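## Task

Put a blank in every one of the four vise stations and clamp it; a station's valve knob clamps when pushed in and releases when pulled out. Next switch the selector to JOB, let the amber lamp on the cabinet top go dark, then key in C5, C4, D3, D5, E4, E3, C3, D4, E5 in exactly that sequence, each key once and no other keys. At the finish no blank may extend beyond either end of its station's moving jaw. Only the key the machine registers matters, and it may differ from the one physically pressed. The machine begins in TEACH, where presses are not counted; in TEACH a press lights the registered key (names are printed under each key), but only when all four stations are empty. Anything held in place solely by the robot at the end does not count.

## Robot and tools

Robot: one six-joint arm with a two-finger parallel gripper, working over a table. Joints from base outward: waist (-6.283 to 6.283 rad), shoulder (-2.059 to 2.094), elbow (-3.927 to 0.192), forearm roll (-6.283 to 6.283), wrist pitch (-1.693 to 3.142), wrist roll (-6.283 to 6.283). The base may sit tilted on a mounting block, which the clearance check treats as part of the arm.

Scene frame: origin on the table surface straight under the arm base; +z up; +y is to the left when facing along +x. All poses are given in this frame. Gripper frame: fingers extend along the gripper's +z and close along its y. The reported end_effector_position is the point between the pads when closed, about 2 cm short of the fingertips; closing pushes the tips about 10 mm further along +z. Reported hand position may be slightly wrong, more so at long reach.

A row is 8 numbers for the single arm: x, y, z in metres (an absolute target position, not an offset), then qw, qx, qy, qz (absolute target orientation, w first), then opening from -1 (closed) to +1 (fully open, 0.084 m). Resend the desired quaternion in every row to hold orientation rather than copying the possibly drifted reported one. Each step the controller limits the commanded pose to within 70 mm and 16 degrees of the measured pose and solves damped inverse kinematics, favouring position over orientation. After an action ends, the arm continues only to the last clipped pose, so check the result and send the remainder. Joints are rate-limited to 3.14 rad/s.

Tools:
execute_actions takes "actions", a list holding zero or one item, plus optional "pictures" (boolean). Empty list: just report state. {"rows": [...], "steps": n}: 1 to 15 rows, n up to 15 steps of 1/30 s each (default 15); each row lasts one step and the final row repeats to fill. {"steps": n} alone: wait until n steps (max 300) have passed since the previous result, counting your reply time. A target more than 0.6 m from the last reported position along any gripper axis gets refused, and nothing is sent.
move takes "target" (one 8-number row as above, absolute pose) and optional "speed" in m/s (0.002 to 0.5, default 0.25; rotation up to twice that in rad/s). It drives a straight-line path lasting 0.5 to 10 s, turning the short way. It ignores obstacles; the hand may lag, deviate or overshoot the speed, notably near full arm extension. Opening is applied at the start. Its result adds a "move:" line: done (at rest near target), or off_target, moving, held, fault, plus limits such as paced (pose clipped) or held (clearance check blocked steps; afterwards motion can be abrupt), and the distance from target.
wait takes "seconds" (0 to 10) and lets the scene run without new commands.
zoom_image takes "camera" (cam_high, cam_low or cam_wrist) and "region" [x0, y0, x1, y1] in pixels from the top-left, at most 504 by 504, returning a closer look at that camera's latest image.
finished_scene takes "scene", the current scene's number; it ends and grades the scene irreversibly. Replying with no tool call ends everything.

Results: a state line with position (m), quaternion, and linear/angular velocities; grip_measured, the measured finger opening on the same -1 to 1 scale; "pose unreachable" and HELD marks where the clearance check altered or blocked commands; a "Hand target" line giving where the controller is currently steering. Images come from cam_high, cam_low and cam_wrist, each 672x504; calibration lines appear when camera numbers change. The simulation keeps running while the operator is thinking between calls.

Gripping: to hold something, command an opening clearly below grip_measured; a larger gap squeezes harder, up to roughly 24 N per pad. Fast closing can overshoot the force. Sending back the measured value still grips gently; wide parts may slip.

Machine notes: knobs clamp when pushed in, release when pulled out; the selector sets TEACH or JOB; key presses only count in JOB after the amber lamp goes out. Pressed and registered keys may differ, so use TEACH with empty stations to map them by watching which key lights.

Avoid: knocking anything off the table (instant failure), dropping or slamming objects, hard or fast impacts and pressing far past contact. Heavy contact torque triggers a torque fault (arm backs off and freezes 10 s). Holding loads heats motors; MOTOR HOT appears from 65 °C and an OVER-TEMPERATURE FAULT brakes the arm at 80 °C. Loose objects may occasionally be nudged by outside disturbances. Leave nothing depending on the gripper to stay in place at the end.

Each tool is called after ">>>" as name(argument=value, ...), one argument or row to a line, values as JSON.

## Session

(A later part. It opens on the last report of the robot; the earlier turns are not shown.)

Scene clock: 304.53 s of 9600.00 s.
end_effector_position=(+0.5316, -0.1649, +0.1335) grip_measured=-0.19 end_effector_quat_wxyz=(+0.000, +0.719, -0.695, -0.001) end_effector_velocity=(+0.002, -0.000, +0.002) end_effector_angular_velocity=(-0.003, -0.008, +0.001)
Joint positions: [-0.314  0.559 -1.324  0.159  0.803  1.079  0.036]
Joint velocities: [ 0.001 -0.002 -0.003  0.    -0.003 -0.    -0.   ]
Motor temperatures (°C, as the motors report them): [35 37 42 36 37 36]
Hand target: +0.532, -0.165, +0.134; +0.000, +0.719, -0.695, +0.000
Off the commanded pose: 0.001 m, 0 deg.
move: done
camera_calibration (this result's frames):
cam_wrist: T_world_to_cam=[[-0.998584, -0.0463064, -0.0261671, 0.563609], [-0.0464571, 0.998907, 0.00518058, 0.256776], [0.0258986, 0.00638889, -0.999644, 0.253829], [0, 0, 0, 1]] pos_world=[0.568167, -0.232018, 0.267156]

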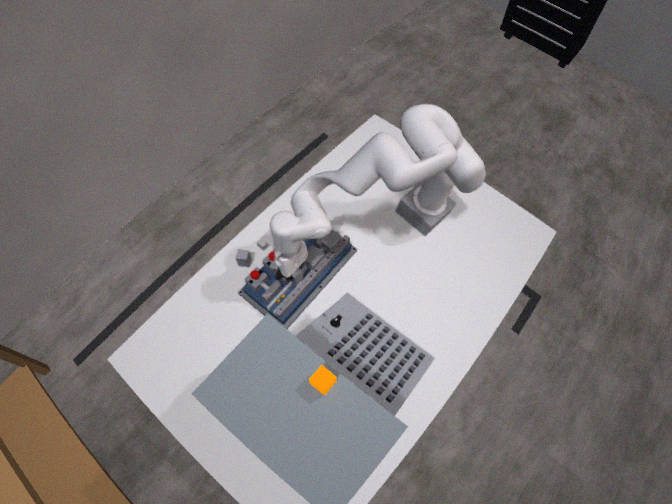

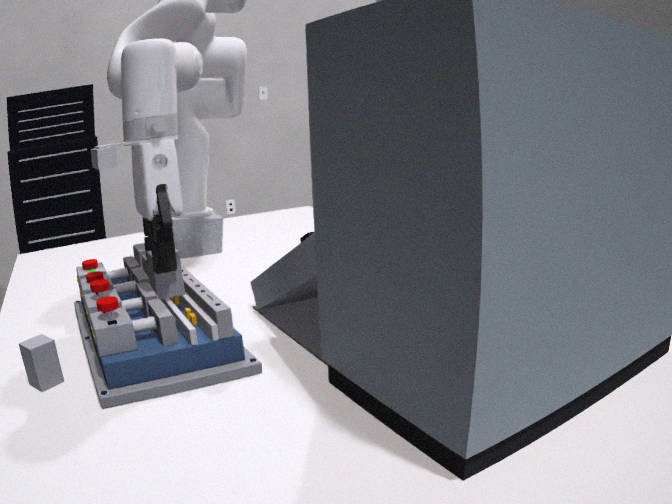

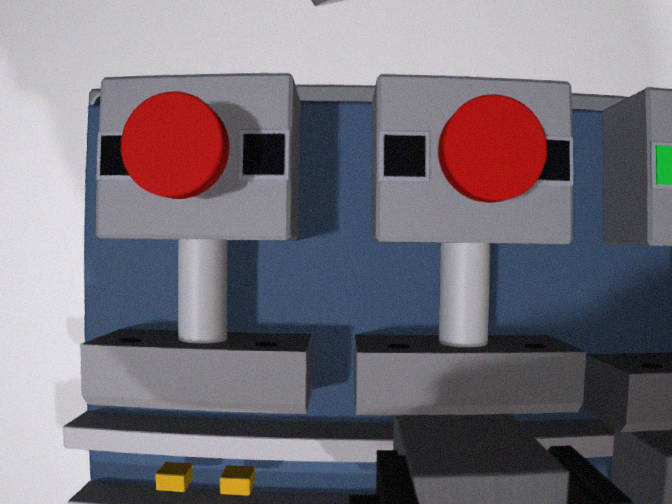

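In. Continue down a bit, release, clamp.

>>> move(
  target=[0.532,-0.165,0.129,0,0.719,-0.695,0,-0.5],
  speed=0.01,
)

>>> move(
  target=[0.532,-0.165,0.131,0,0.719,-0.695,0,0.2],
  speed=0.01,
)

>>> move(
  target=[0.532,-0.165,0.19,0,0.719,-0.695,0,0.2],
  speed=0.1,
)

>>> move(
  target=[0.534,-0.261,0.17,0,0.719,-0.695,0,-1],
)

>>> move(
  target=[0.534,-0.261,0.116,0,0.719,-0.695,0,-1],
  speed=0.04,
)

>>> move(
  target=[0.534,-0.261,0.17,0,0.719,-0.695,0,-1],
)

>>> move(
  target=[0.532,-0.15,0.19,0,0.719,-0.695,0,0.3],
)

>>> move(
  target=[0.585,-0.31,0.19,0,0.719,-0.695,0,0.3],
)

Scene clock: 312.37 s of 9600.00 s.
end_effector_position=(+0.5323, -0.1649, +0.1294) grip_measured=-0.19 end_effector_quat_wxyz=(-0.000, +0.719, -0.695, +0.000) end_effector_velocity=(-0.001, +0.000, -0.002) end_effector_angular_velocity=(+0.001, +0.003, -0.001)
Joint positions: [-0.313  0.567 -1.324  0.161  0.792  1.078  0.036]
Joint velocities: [ 0.     0.003  0.001  0.    -0.001 -0.    -0.   ]
Motor temperatures (°C, as the motors report them): [35 37 43 36 37 36]
Hand target: +0.532, -0.165, +0.129; +0.000, +0.719, -0.695, +0.000
Off the commanded pose: 0.001 m, 0 deg.
After step 90, 4.10 s passed at rest.
move: done
camera_calibration (this result's frames):
cam_wrist: T_world_to_cam=[[-0.998518, -0.0466962, -0.0279372, 0.564328], [-0.0468416, 0.998892, 0.00457529, 0.257098], [0.0276926, 0.00587714, -0.999599, 0.248662], [0, 0, 0, 1]] pos_world=[0.568649, -0.231923, 0.263152]

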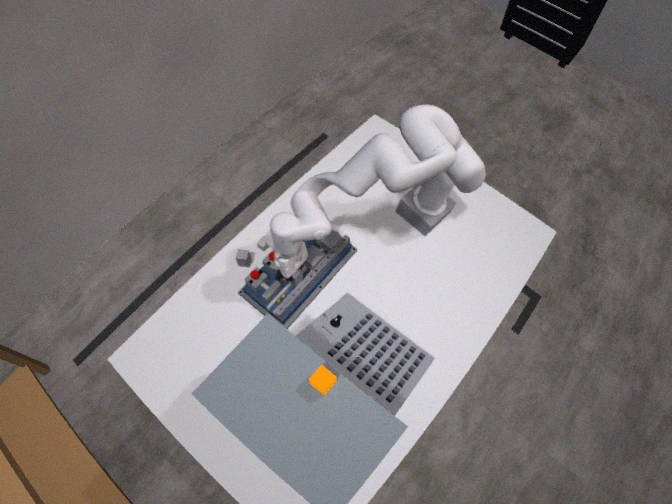

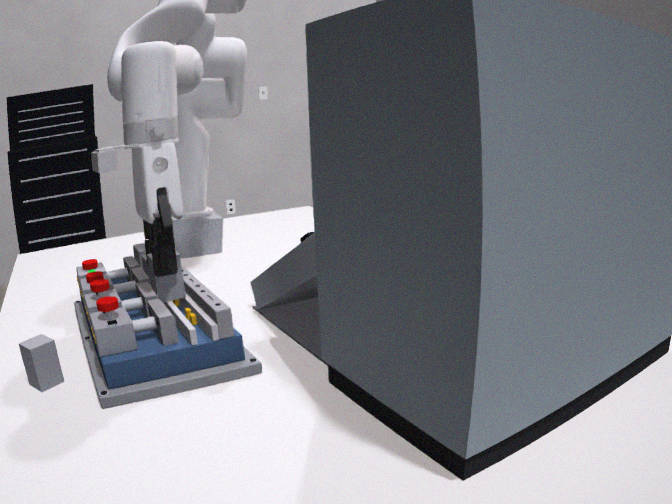

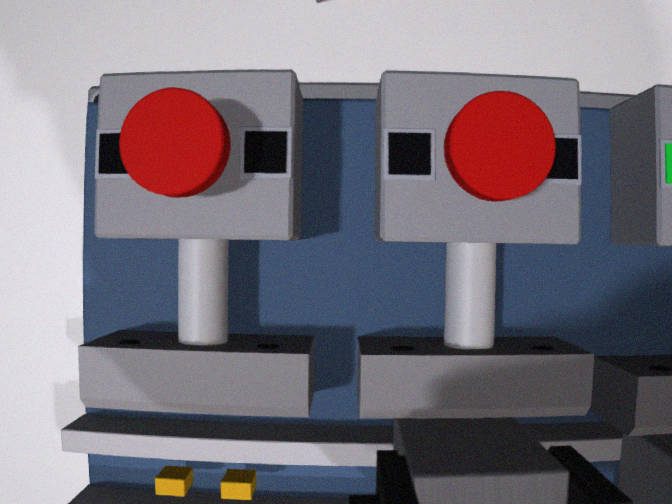

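Scene clock: 313.07 s of 9600.00 s.
end_effector_position=(+0.5320, -0.1650, +0.1310) grip_measured=+0.19 end_effector_quat_wxyz=(-0.000, +0.719, -0.695, +0.000) end_effector_velocity=(+0.000, +0.000, +0.000) end_effector_angular_velocity=(-0.000, -0.000, +0.000)
Joint positions: [-0.313  0.564 -1.324  0.16   0.796  1.078  0.052]
Joint velocities: [ 0.    -0.001  0.001 -0.    -0.    -0.     0.   ]
Motor temperatures (°C, as the motors report them): [35 37 43 36 37 36]
Hand target: +0.532, -0.165, +0.131; -0.000, +0.719, -0.695, -0.000
Off the commanded pose: 0.000 m, 0 deg.
move: done
camera_calibration (this result's frames):
cam_wrist: T_world_to_cam=[[-0.998544, -0.0464804, -0.0273645, 0.564102], [-0.0466275, 0.998901, 0.00475994, 0.257049], [0.0271132, 0.00602895, -0.999614, 0.250542], [0, 0, 0, 1]] pos_world=[0.568473, -0.232057, 0.264658]

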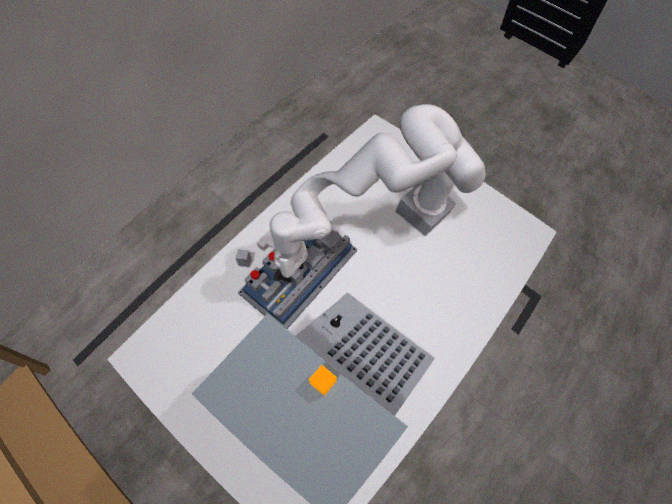

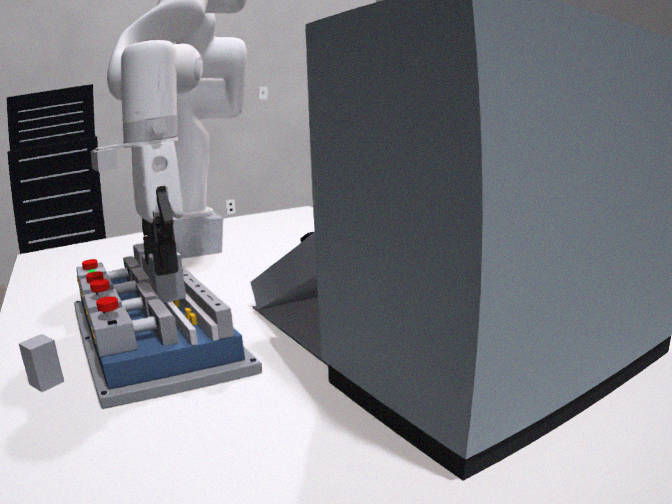

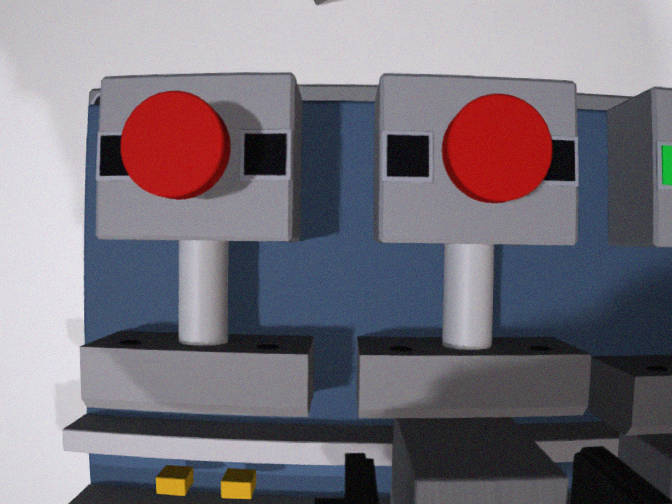

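Scene clock: 314.07 s of 9600.00 s.
end_effector_position=(+0.5319, -0.1649, +0.1891) grip_measured=+0.19 end_effector_quat_wxyz=(+0.000, +0.719, -0.695, -0.001) end_effector_velocity=(+0.002, -0.000, +0.005) end_effector_angular_velocity=(-0.002, -0.006, +0.001)
Joint positions: [-0.329  0.468 -1.359  0.142  0.928  1.089  0.052]
Joint velocities: [-0.001 -0.006 -0.006 -0.001  0.006  0.    -0.   ]
Motor temperatures (°C, as the motors report them): [35 37 43 36 37 36]
Hand target: +0.532, -0.165, +0.190; -0.000, +0.719, -0.695, -0.000
Off the commanded pose: 0.001 m, 0 deg.
move: done
camera_calibration (this result's frames):
cam_wrist: T_world_to_cam=[[-0.998567, -0.0465592, -0.0263697, 0.565356], [-0.0467176, 0.998893, 0.00542399, 0.256571], [0.026088, 0.00664815, -0.999638, 0.309311], [0, 0, 0, 1]] pos_world=[0.568463, -0.232021, 0.322716]

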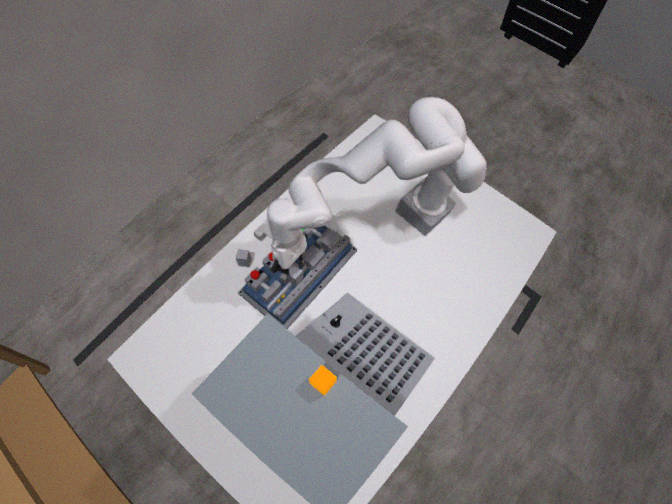

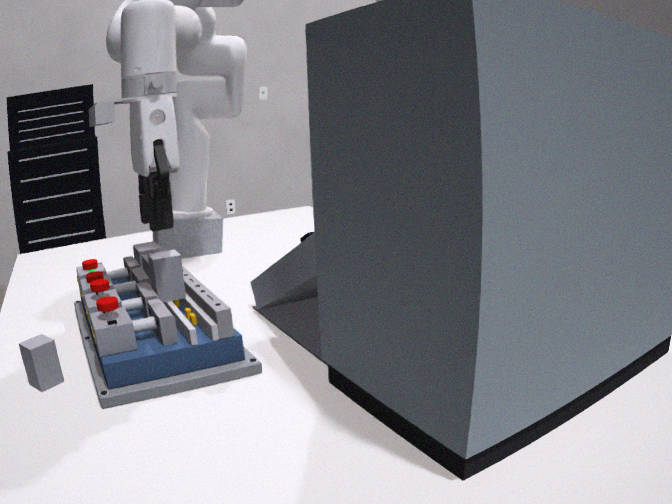

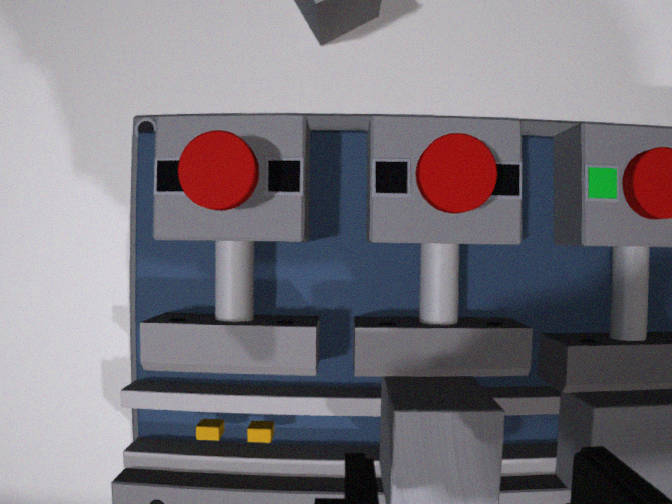

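Scene clock: 315.07 s of 9600.00 s.
end_effector_position=(+0.5339, -0.2605, +0.1701) grip_measured=-1.00 end_effector_quat_wxyz=(-0.000, +0.719, -0.695, +0.000) end_effector_velocity=(-0.000, -0.003, -0.001) end_effector_angular_velocity=(+0.001, +0.001, -0.002)
Joint positions: [-0.472  0.649 -1.56   0.132  0.962  0.955  0.   ]
Joint velocities: [-0.004  0.008 -0.009 -0.     0.003 -0.002  0.   ]
Motor temperatures (°C, as the motors report them): [35 37 43 36 37 36]
Hand target: +0.534, -0.261, +0.170; -0.000, +0.719, -0.695, +0.000
Off the commanded pose: 0.001 m, 0 deg.
move: done
camera_calibration (this result's frames):
cam_wrist: T_world_to_cam=[[-0.998511, -0.0469264, -0.0278173, 0.562548], [-0.047079, 0.998879, 0.00485699, 0.352506], [0.0275582, 0.00615937, -0.999601, 0.290003], [0, 0, 0, 1]] pos_world=[0.570314, -0.327499, 0.303824]

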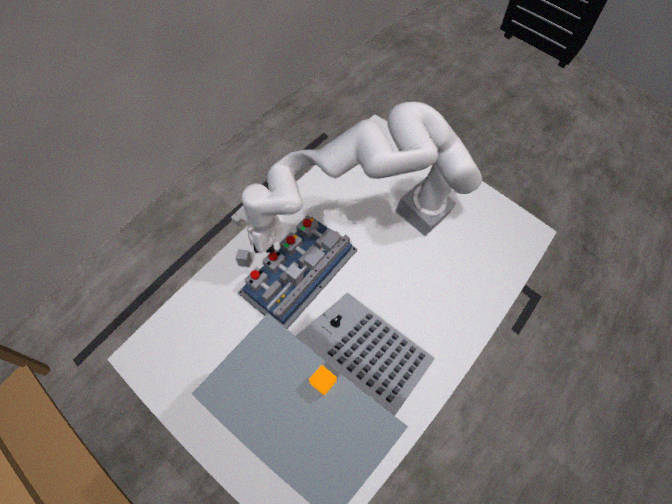

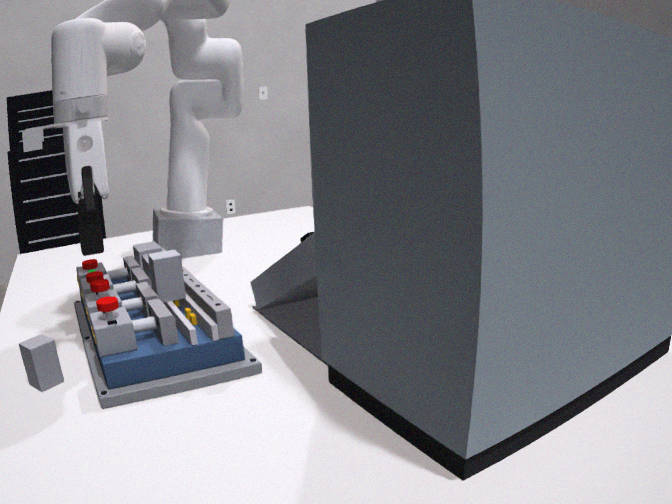

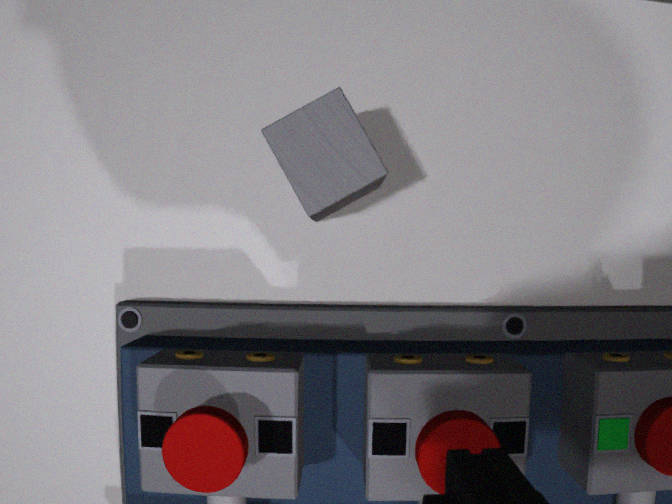

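Scene clock: 316.77 s of 9600.00 s.
end_effector_position=(+0.5350, -0.2614, +0.1182) grip_measured=-1.00 end_effector_quat_wxyz=(-0.000, +0.719, -0.695, +0.002) end_effector_velocity=(-0.000, +0.000, -0.001) end_effector_angular_velocity=(+0.001, +0.001, -0.000)
Joint positions: [-0.46   0.734 -1.539  0.144  0.852  0.947  0.   ]
Joint velocities: [ 0.     0.001  0.001  0.    -0.001 -0.     0.   ]
Motor temperatures (°C, as the motors report them): [35 37 43 36 37 36]
Hand target: +0.534, -0.261, +0.116; +0.000, +0.719, -0.695, +0.000
Off the commanded pose: 0.002 m, 0 deg.
move: done
camera_calibration (this result's frames):
cam_wrist: T_world_to_cam=[[-0.998442, -0.0467157, -0.0305069, 0.562495], [-0.0468191, 0.9989, 0.00268392, 0.353888], [0.030348, 0.00410804, -0.999531, 0.236049], [0, 0, 0, 1]] pos_world=[0.571024, -0.328191, 0.252148]

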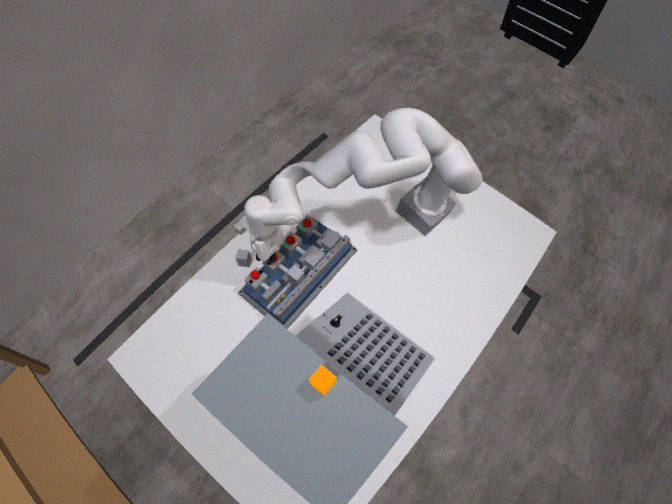

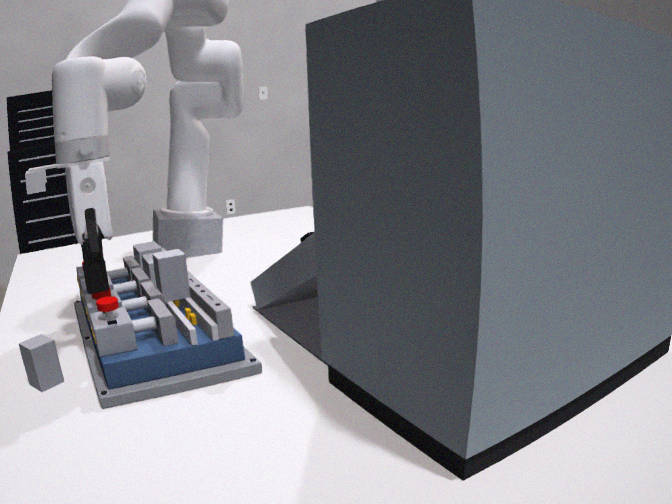

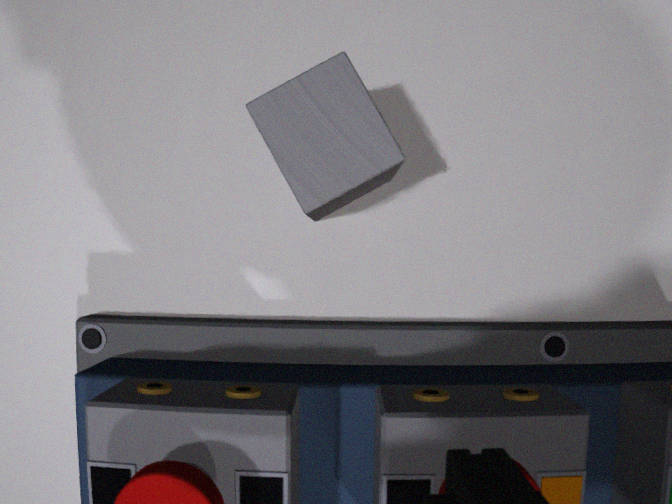

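Scene clock: 317.60 s of 9600.00 s.
end_effector_position=(+0.5337, -0.2609, +0.1688) grip_measured=-1.00 end_effector_quat_wxyz=(+0.000, +0.719, -0.695, -0.001) end_effector_velocity=(+0.002, -0.000, +0.008) end_effector_angular_velocity=(-0.002, -0.005, +0.001)
Joint positions: [-0.472  0.653 -1.562  0.132  0.962  0.955  0.   ]
Joint velocities: [-0.001 -0.009 -0.007 -0.001  0.011  0.     0.   ]
Motor temperatures (°C, as the motors report them): [35 37 43 36 37 36]
Hand target: +0.534, -0.261, +0.170; -0.000, +0.719, -0.695, -0.000
Off the commanded pose: 0.001 m, 0 deg.
move: done
camera_calibration (this result's frames):
cam_wrist: T_world_to_cam=[[-0.998579, -0.0465016, -0.0260385, 0.562185], [-0.0466659, 0.998894, 0.00573931, 0.352514], [0.0257428, 0.00694626, -0.999644, 0.289826], [0, 0, 0, 1]] pos_world=[0.570376, -0.327995, 0.302339]

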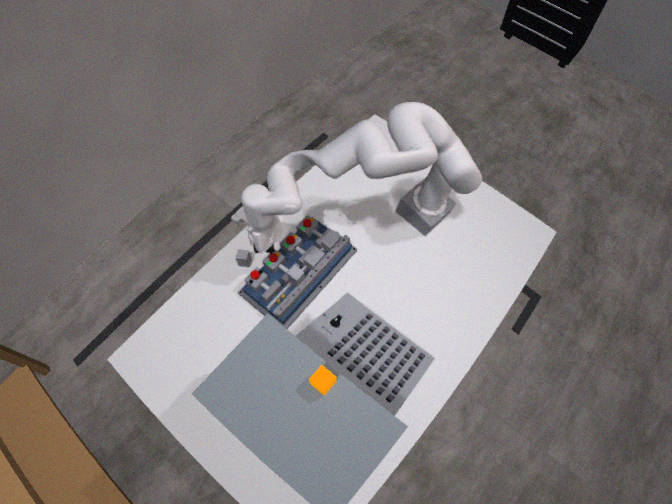

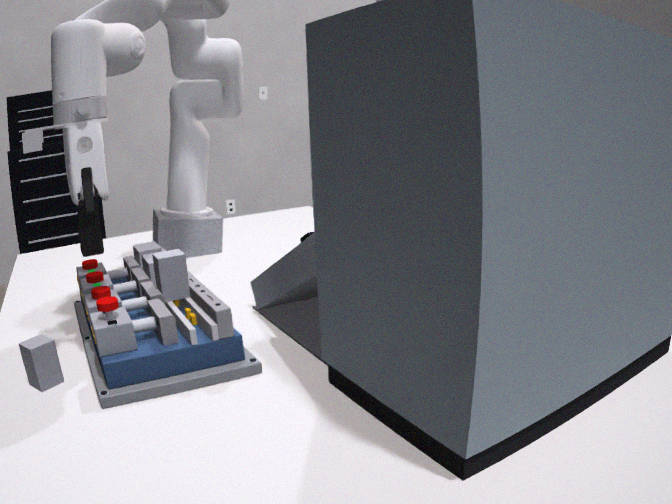

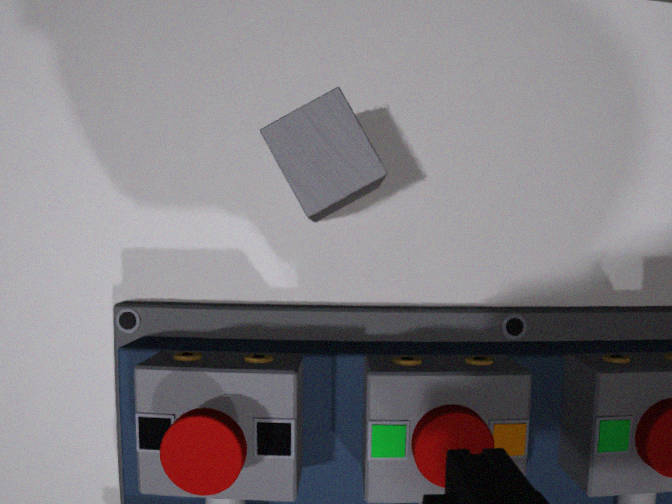

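Scene clock: 318.67 s of 9600.00 s.
end_effector_position=(+0.5321, -0.1505, +0.1899) grip_measured=+0.29 end_effector_quat_wxyz=(+0.000, +0.719, -0.695, -0.000) end_effector_velocity=(+0.000, +0.003, +0.001) end_effector_angular_velocity=(-0.001, -0.001, +0.001)
Joint positions: [-0.304  0.449 -1.337  0.143  0.922  1.113  0.056]
Joint velocities: [ 0.005 -0.005  0.004 -0.    -0.001  0.004  0.   ]
Motor temperatures (°C, as the motors report them): [35 37 43 36 37 36]
Hand target: +0.532, -0.150, +0.190; +0.000, +0.719, -0.695, -0.000
Off the commanded pose: 0.001 m, 0 deg.
move: done
camera_calibration (this result's frames):
cam_wrist: T_world_to_cam=[[-0.998582, -0.046071, -0.0266633, 0.566428], [-0.0462118, 0.998921, 0.00468715, 0.242092], [0.0264186, 0.00591266, -0.999633, 0.30968], [0, 0, 0, 1]] pos_world=[0.568631, -0.217565, 0.323534]

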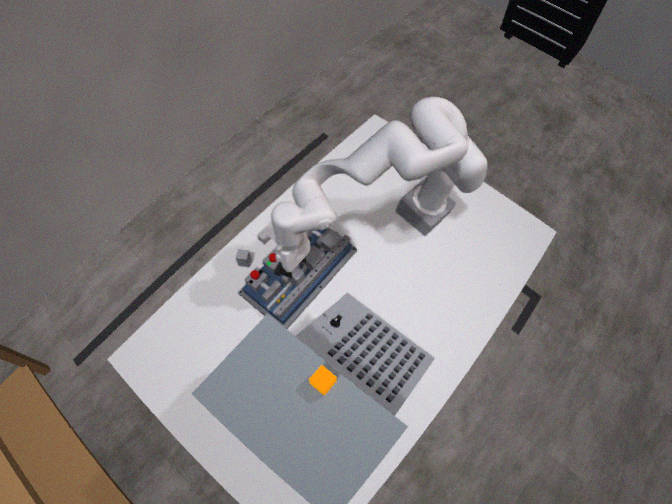

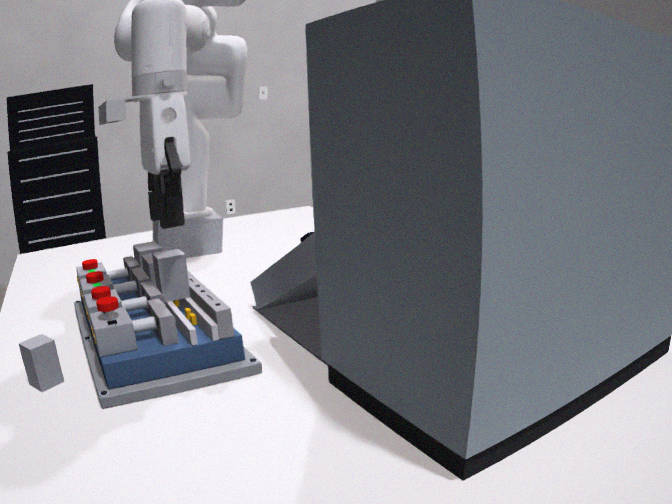

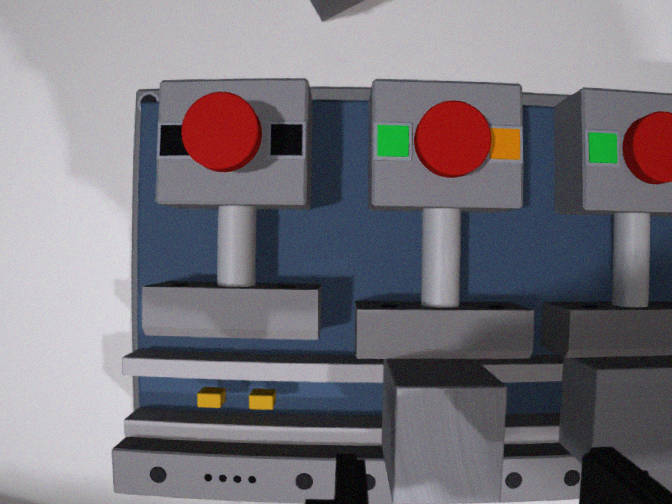

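Scene clock: 320.03 s of 9600.00 s.
end_effector_position=(+0.5848, -0.3097, +0.1900) grip_measured=+0.29 end_effector_quat_wxyz=(-0.000, +0.719, -0.695, +0.001) end_effector_velocity=(+0.001, -0.002, -0.000) end_effector_angular_velocity=(+0.005, +0.009, -0.001)
Joint positions: [-0.506  0.915 -2.059  0.115  1.196  0.954  0.056]
Joint velocities: [-0.003  0.025 -0.044 -0.001  0.029  0.001 -0.   ]
Motor temperatures (°C, as the motors report them): [35 37 43 36 37 36]
Hand target: +0.585, -0.310, +0.190; -0.000, +0.719, -0.695, +0.000
Off the commanded pose: 0.000 m, 0 deg.
move: done
camera_calibration (this result's frames):
cam_wrist: T_world_to_cam=[[-0.998472, -0.0471403, -0.0288421, 0.611755], [-0.0472918, 0.998871, 0.00459096, 0.404145], [0.0285931, 0.00594794, -0.999573, 0.308055], [0, 0, 0, 1]] pos_world=[0.621125, -0.376683, 0.323712]

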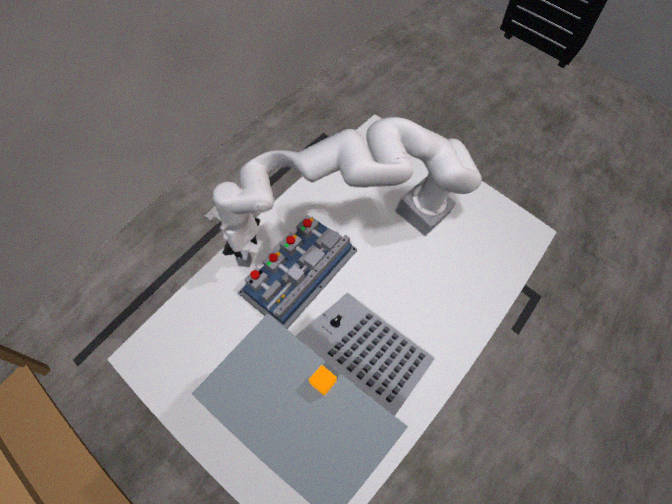

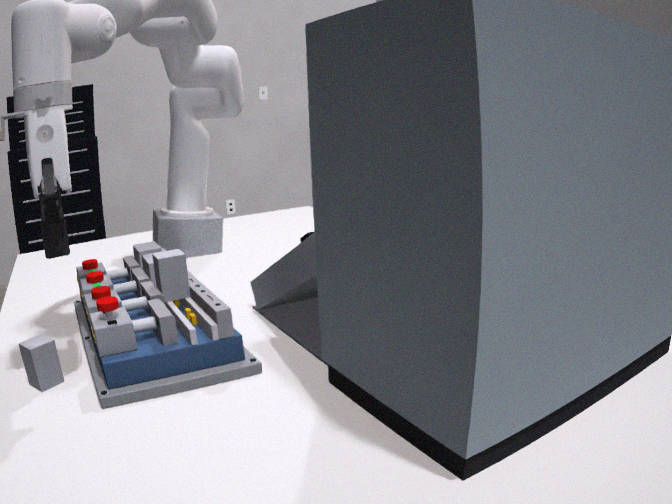

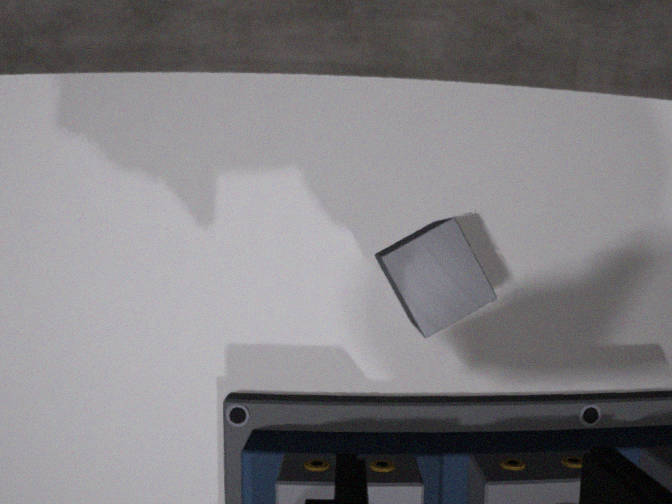

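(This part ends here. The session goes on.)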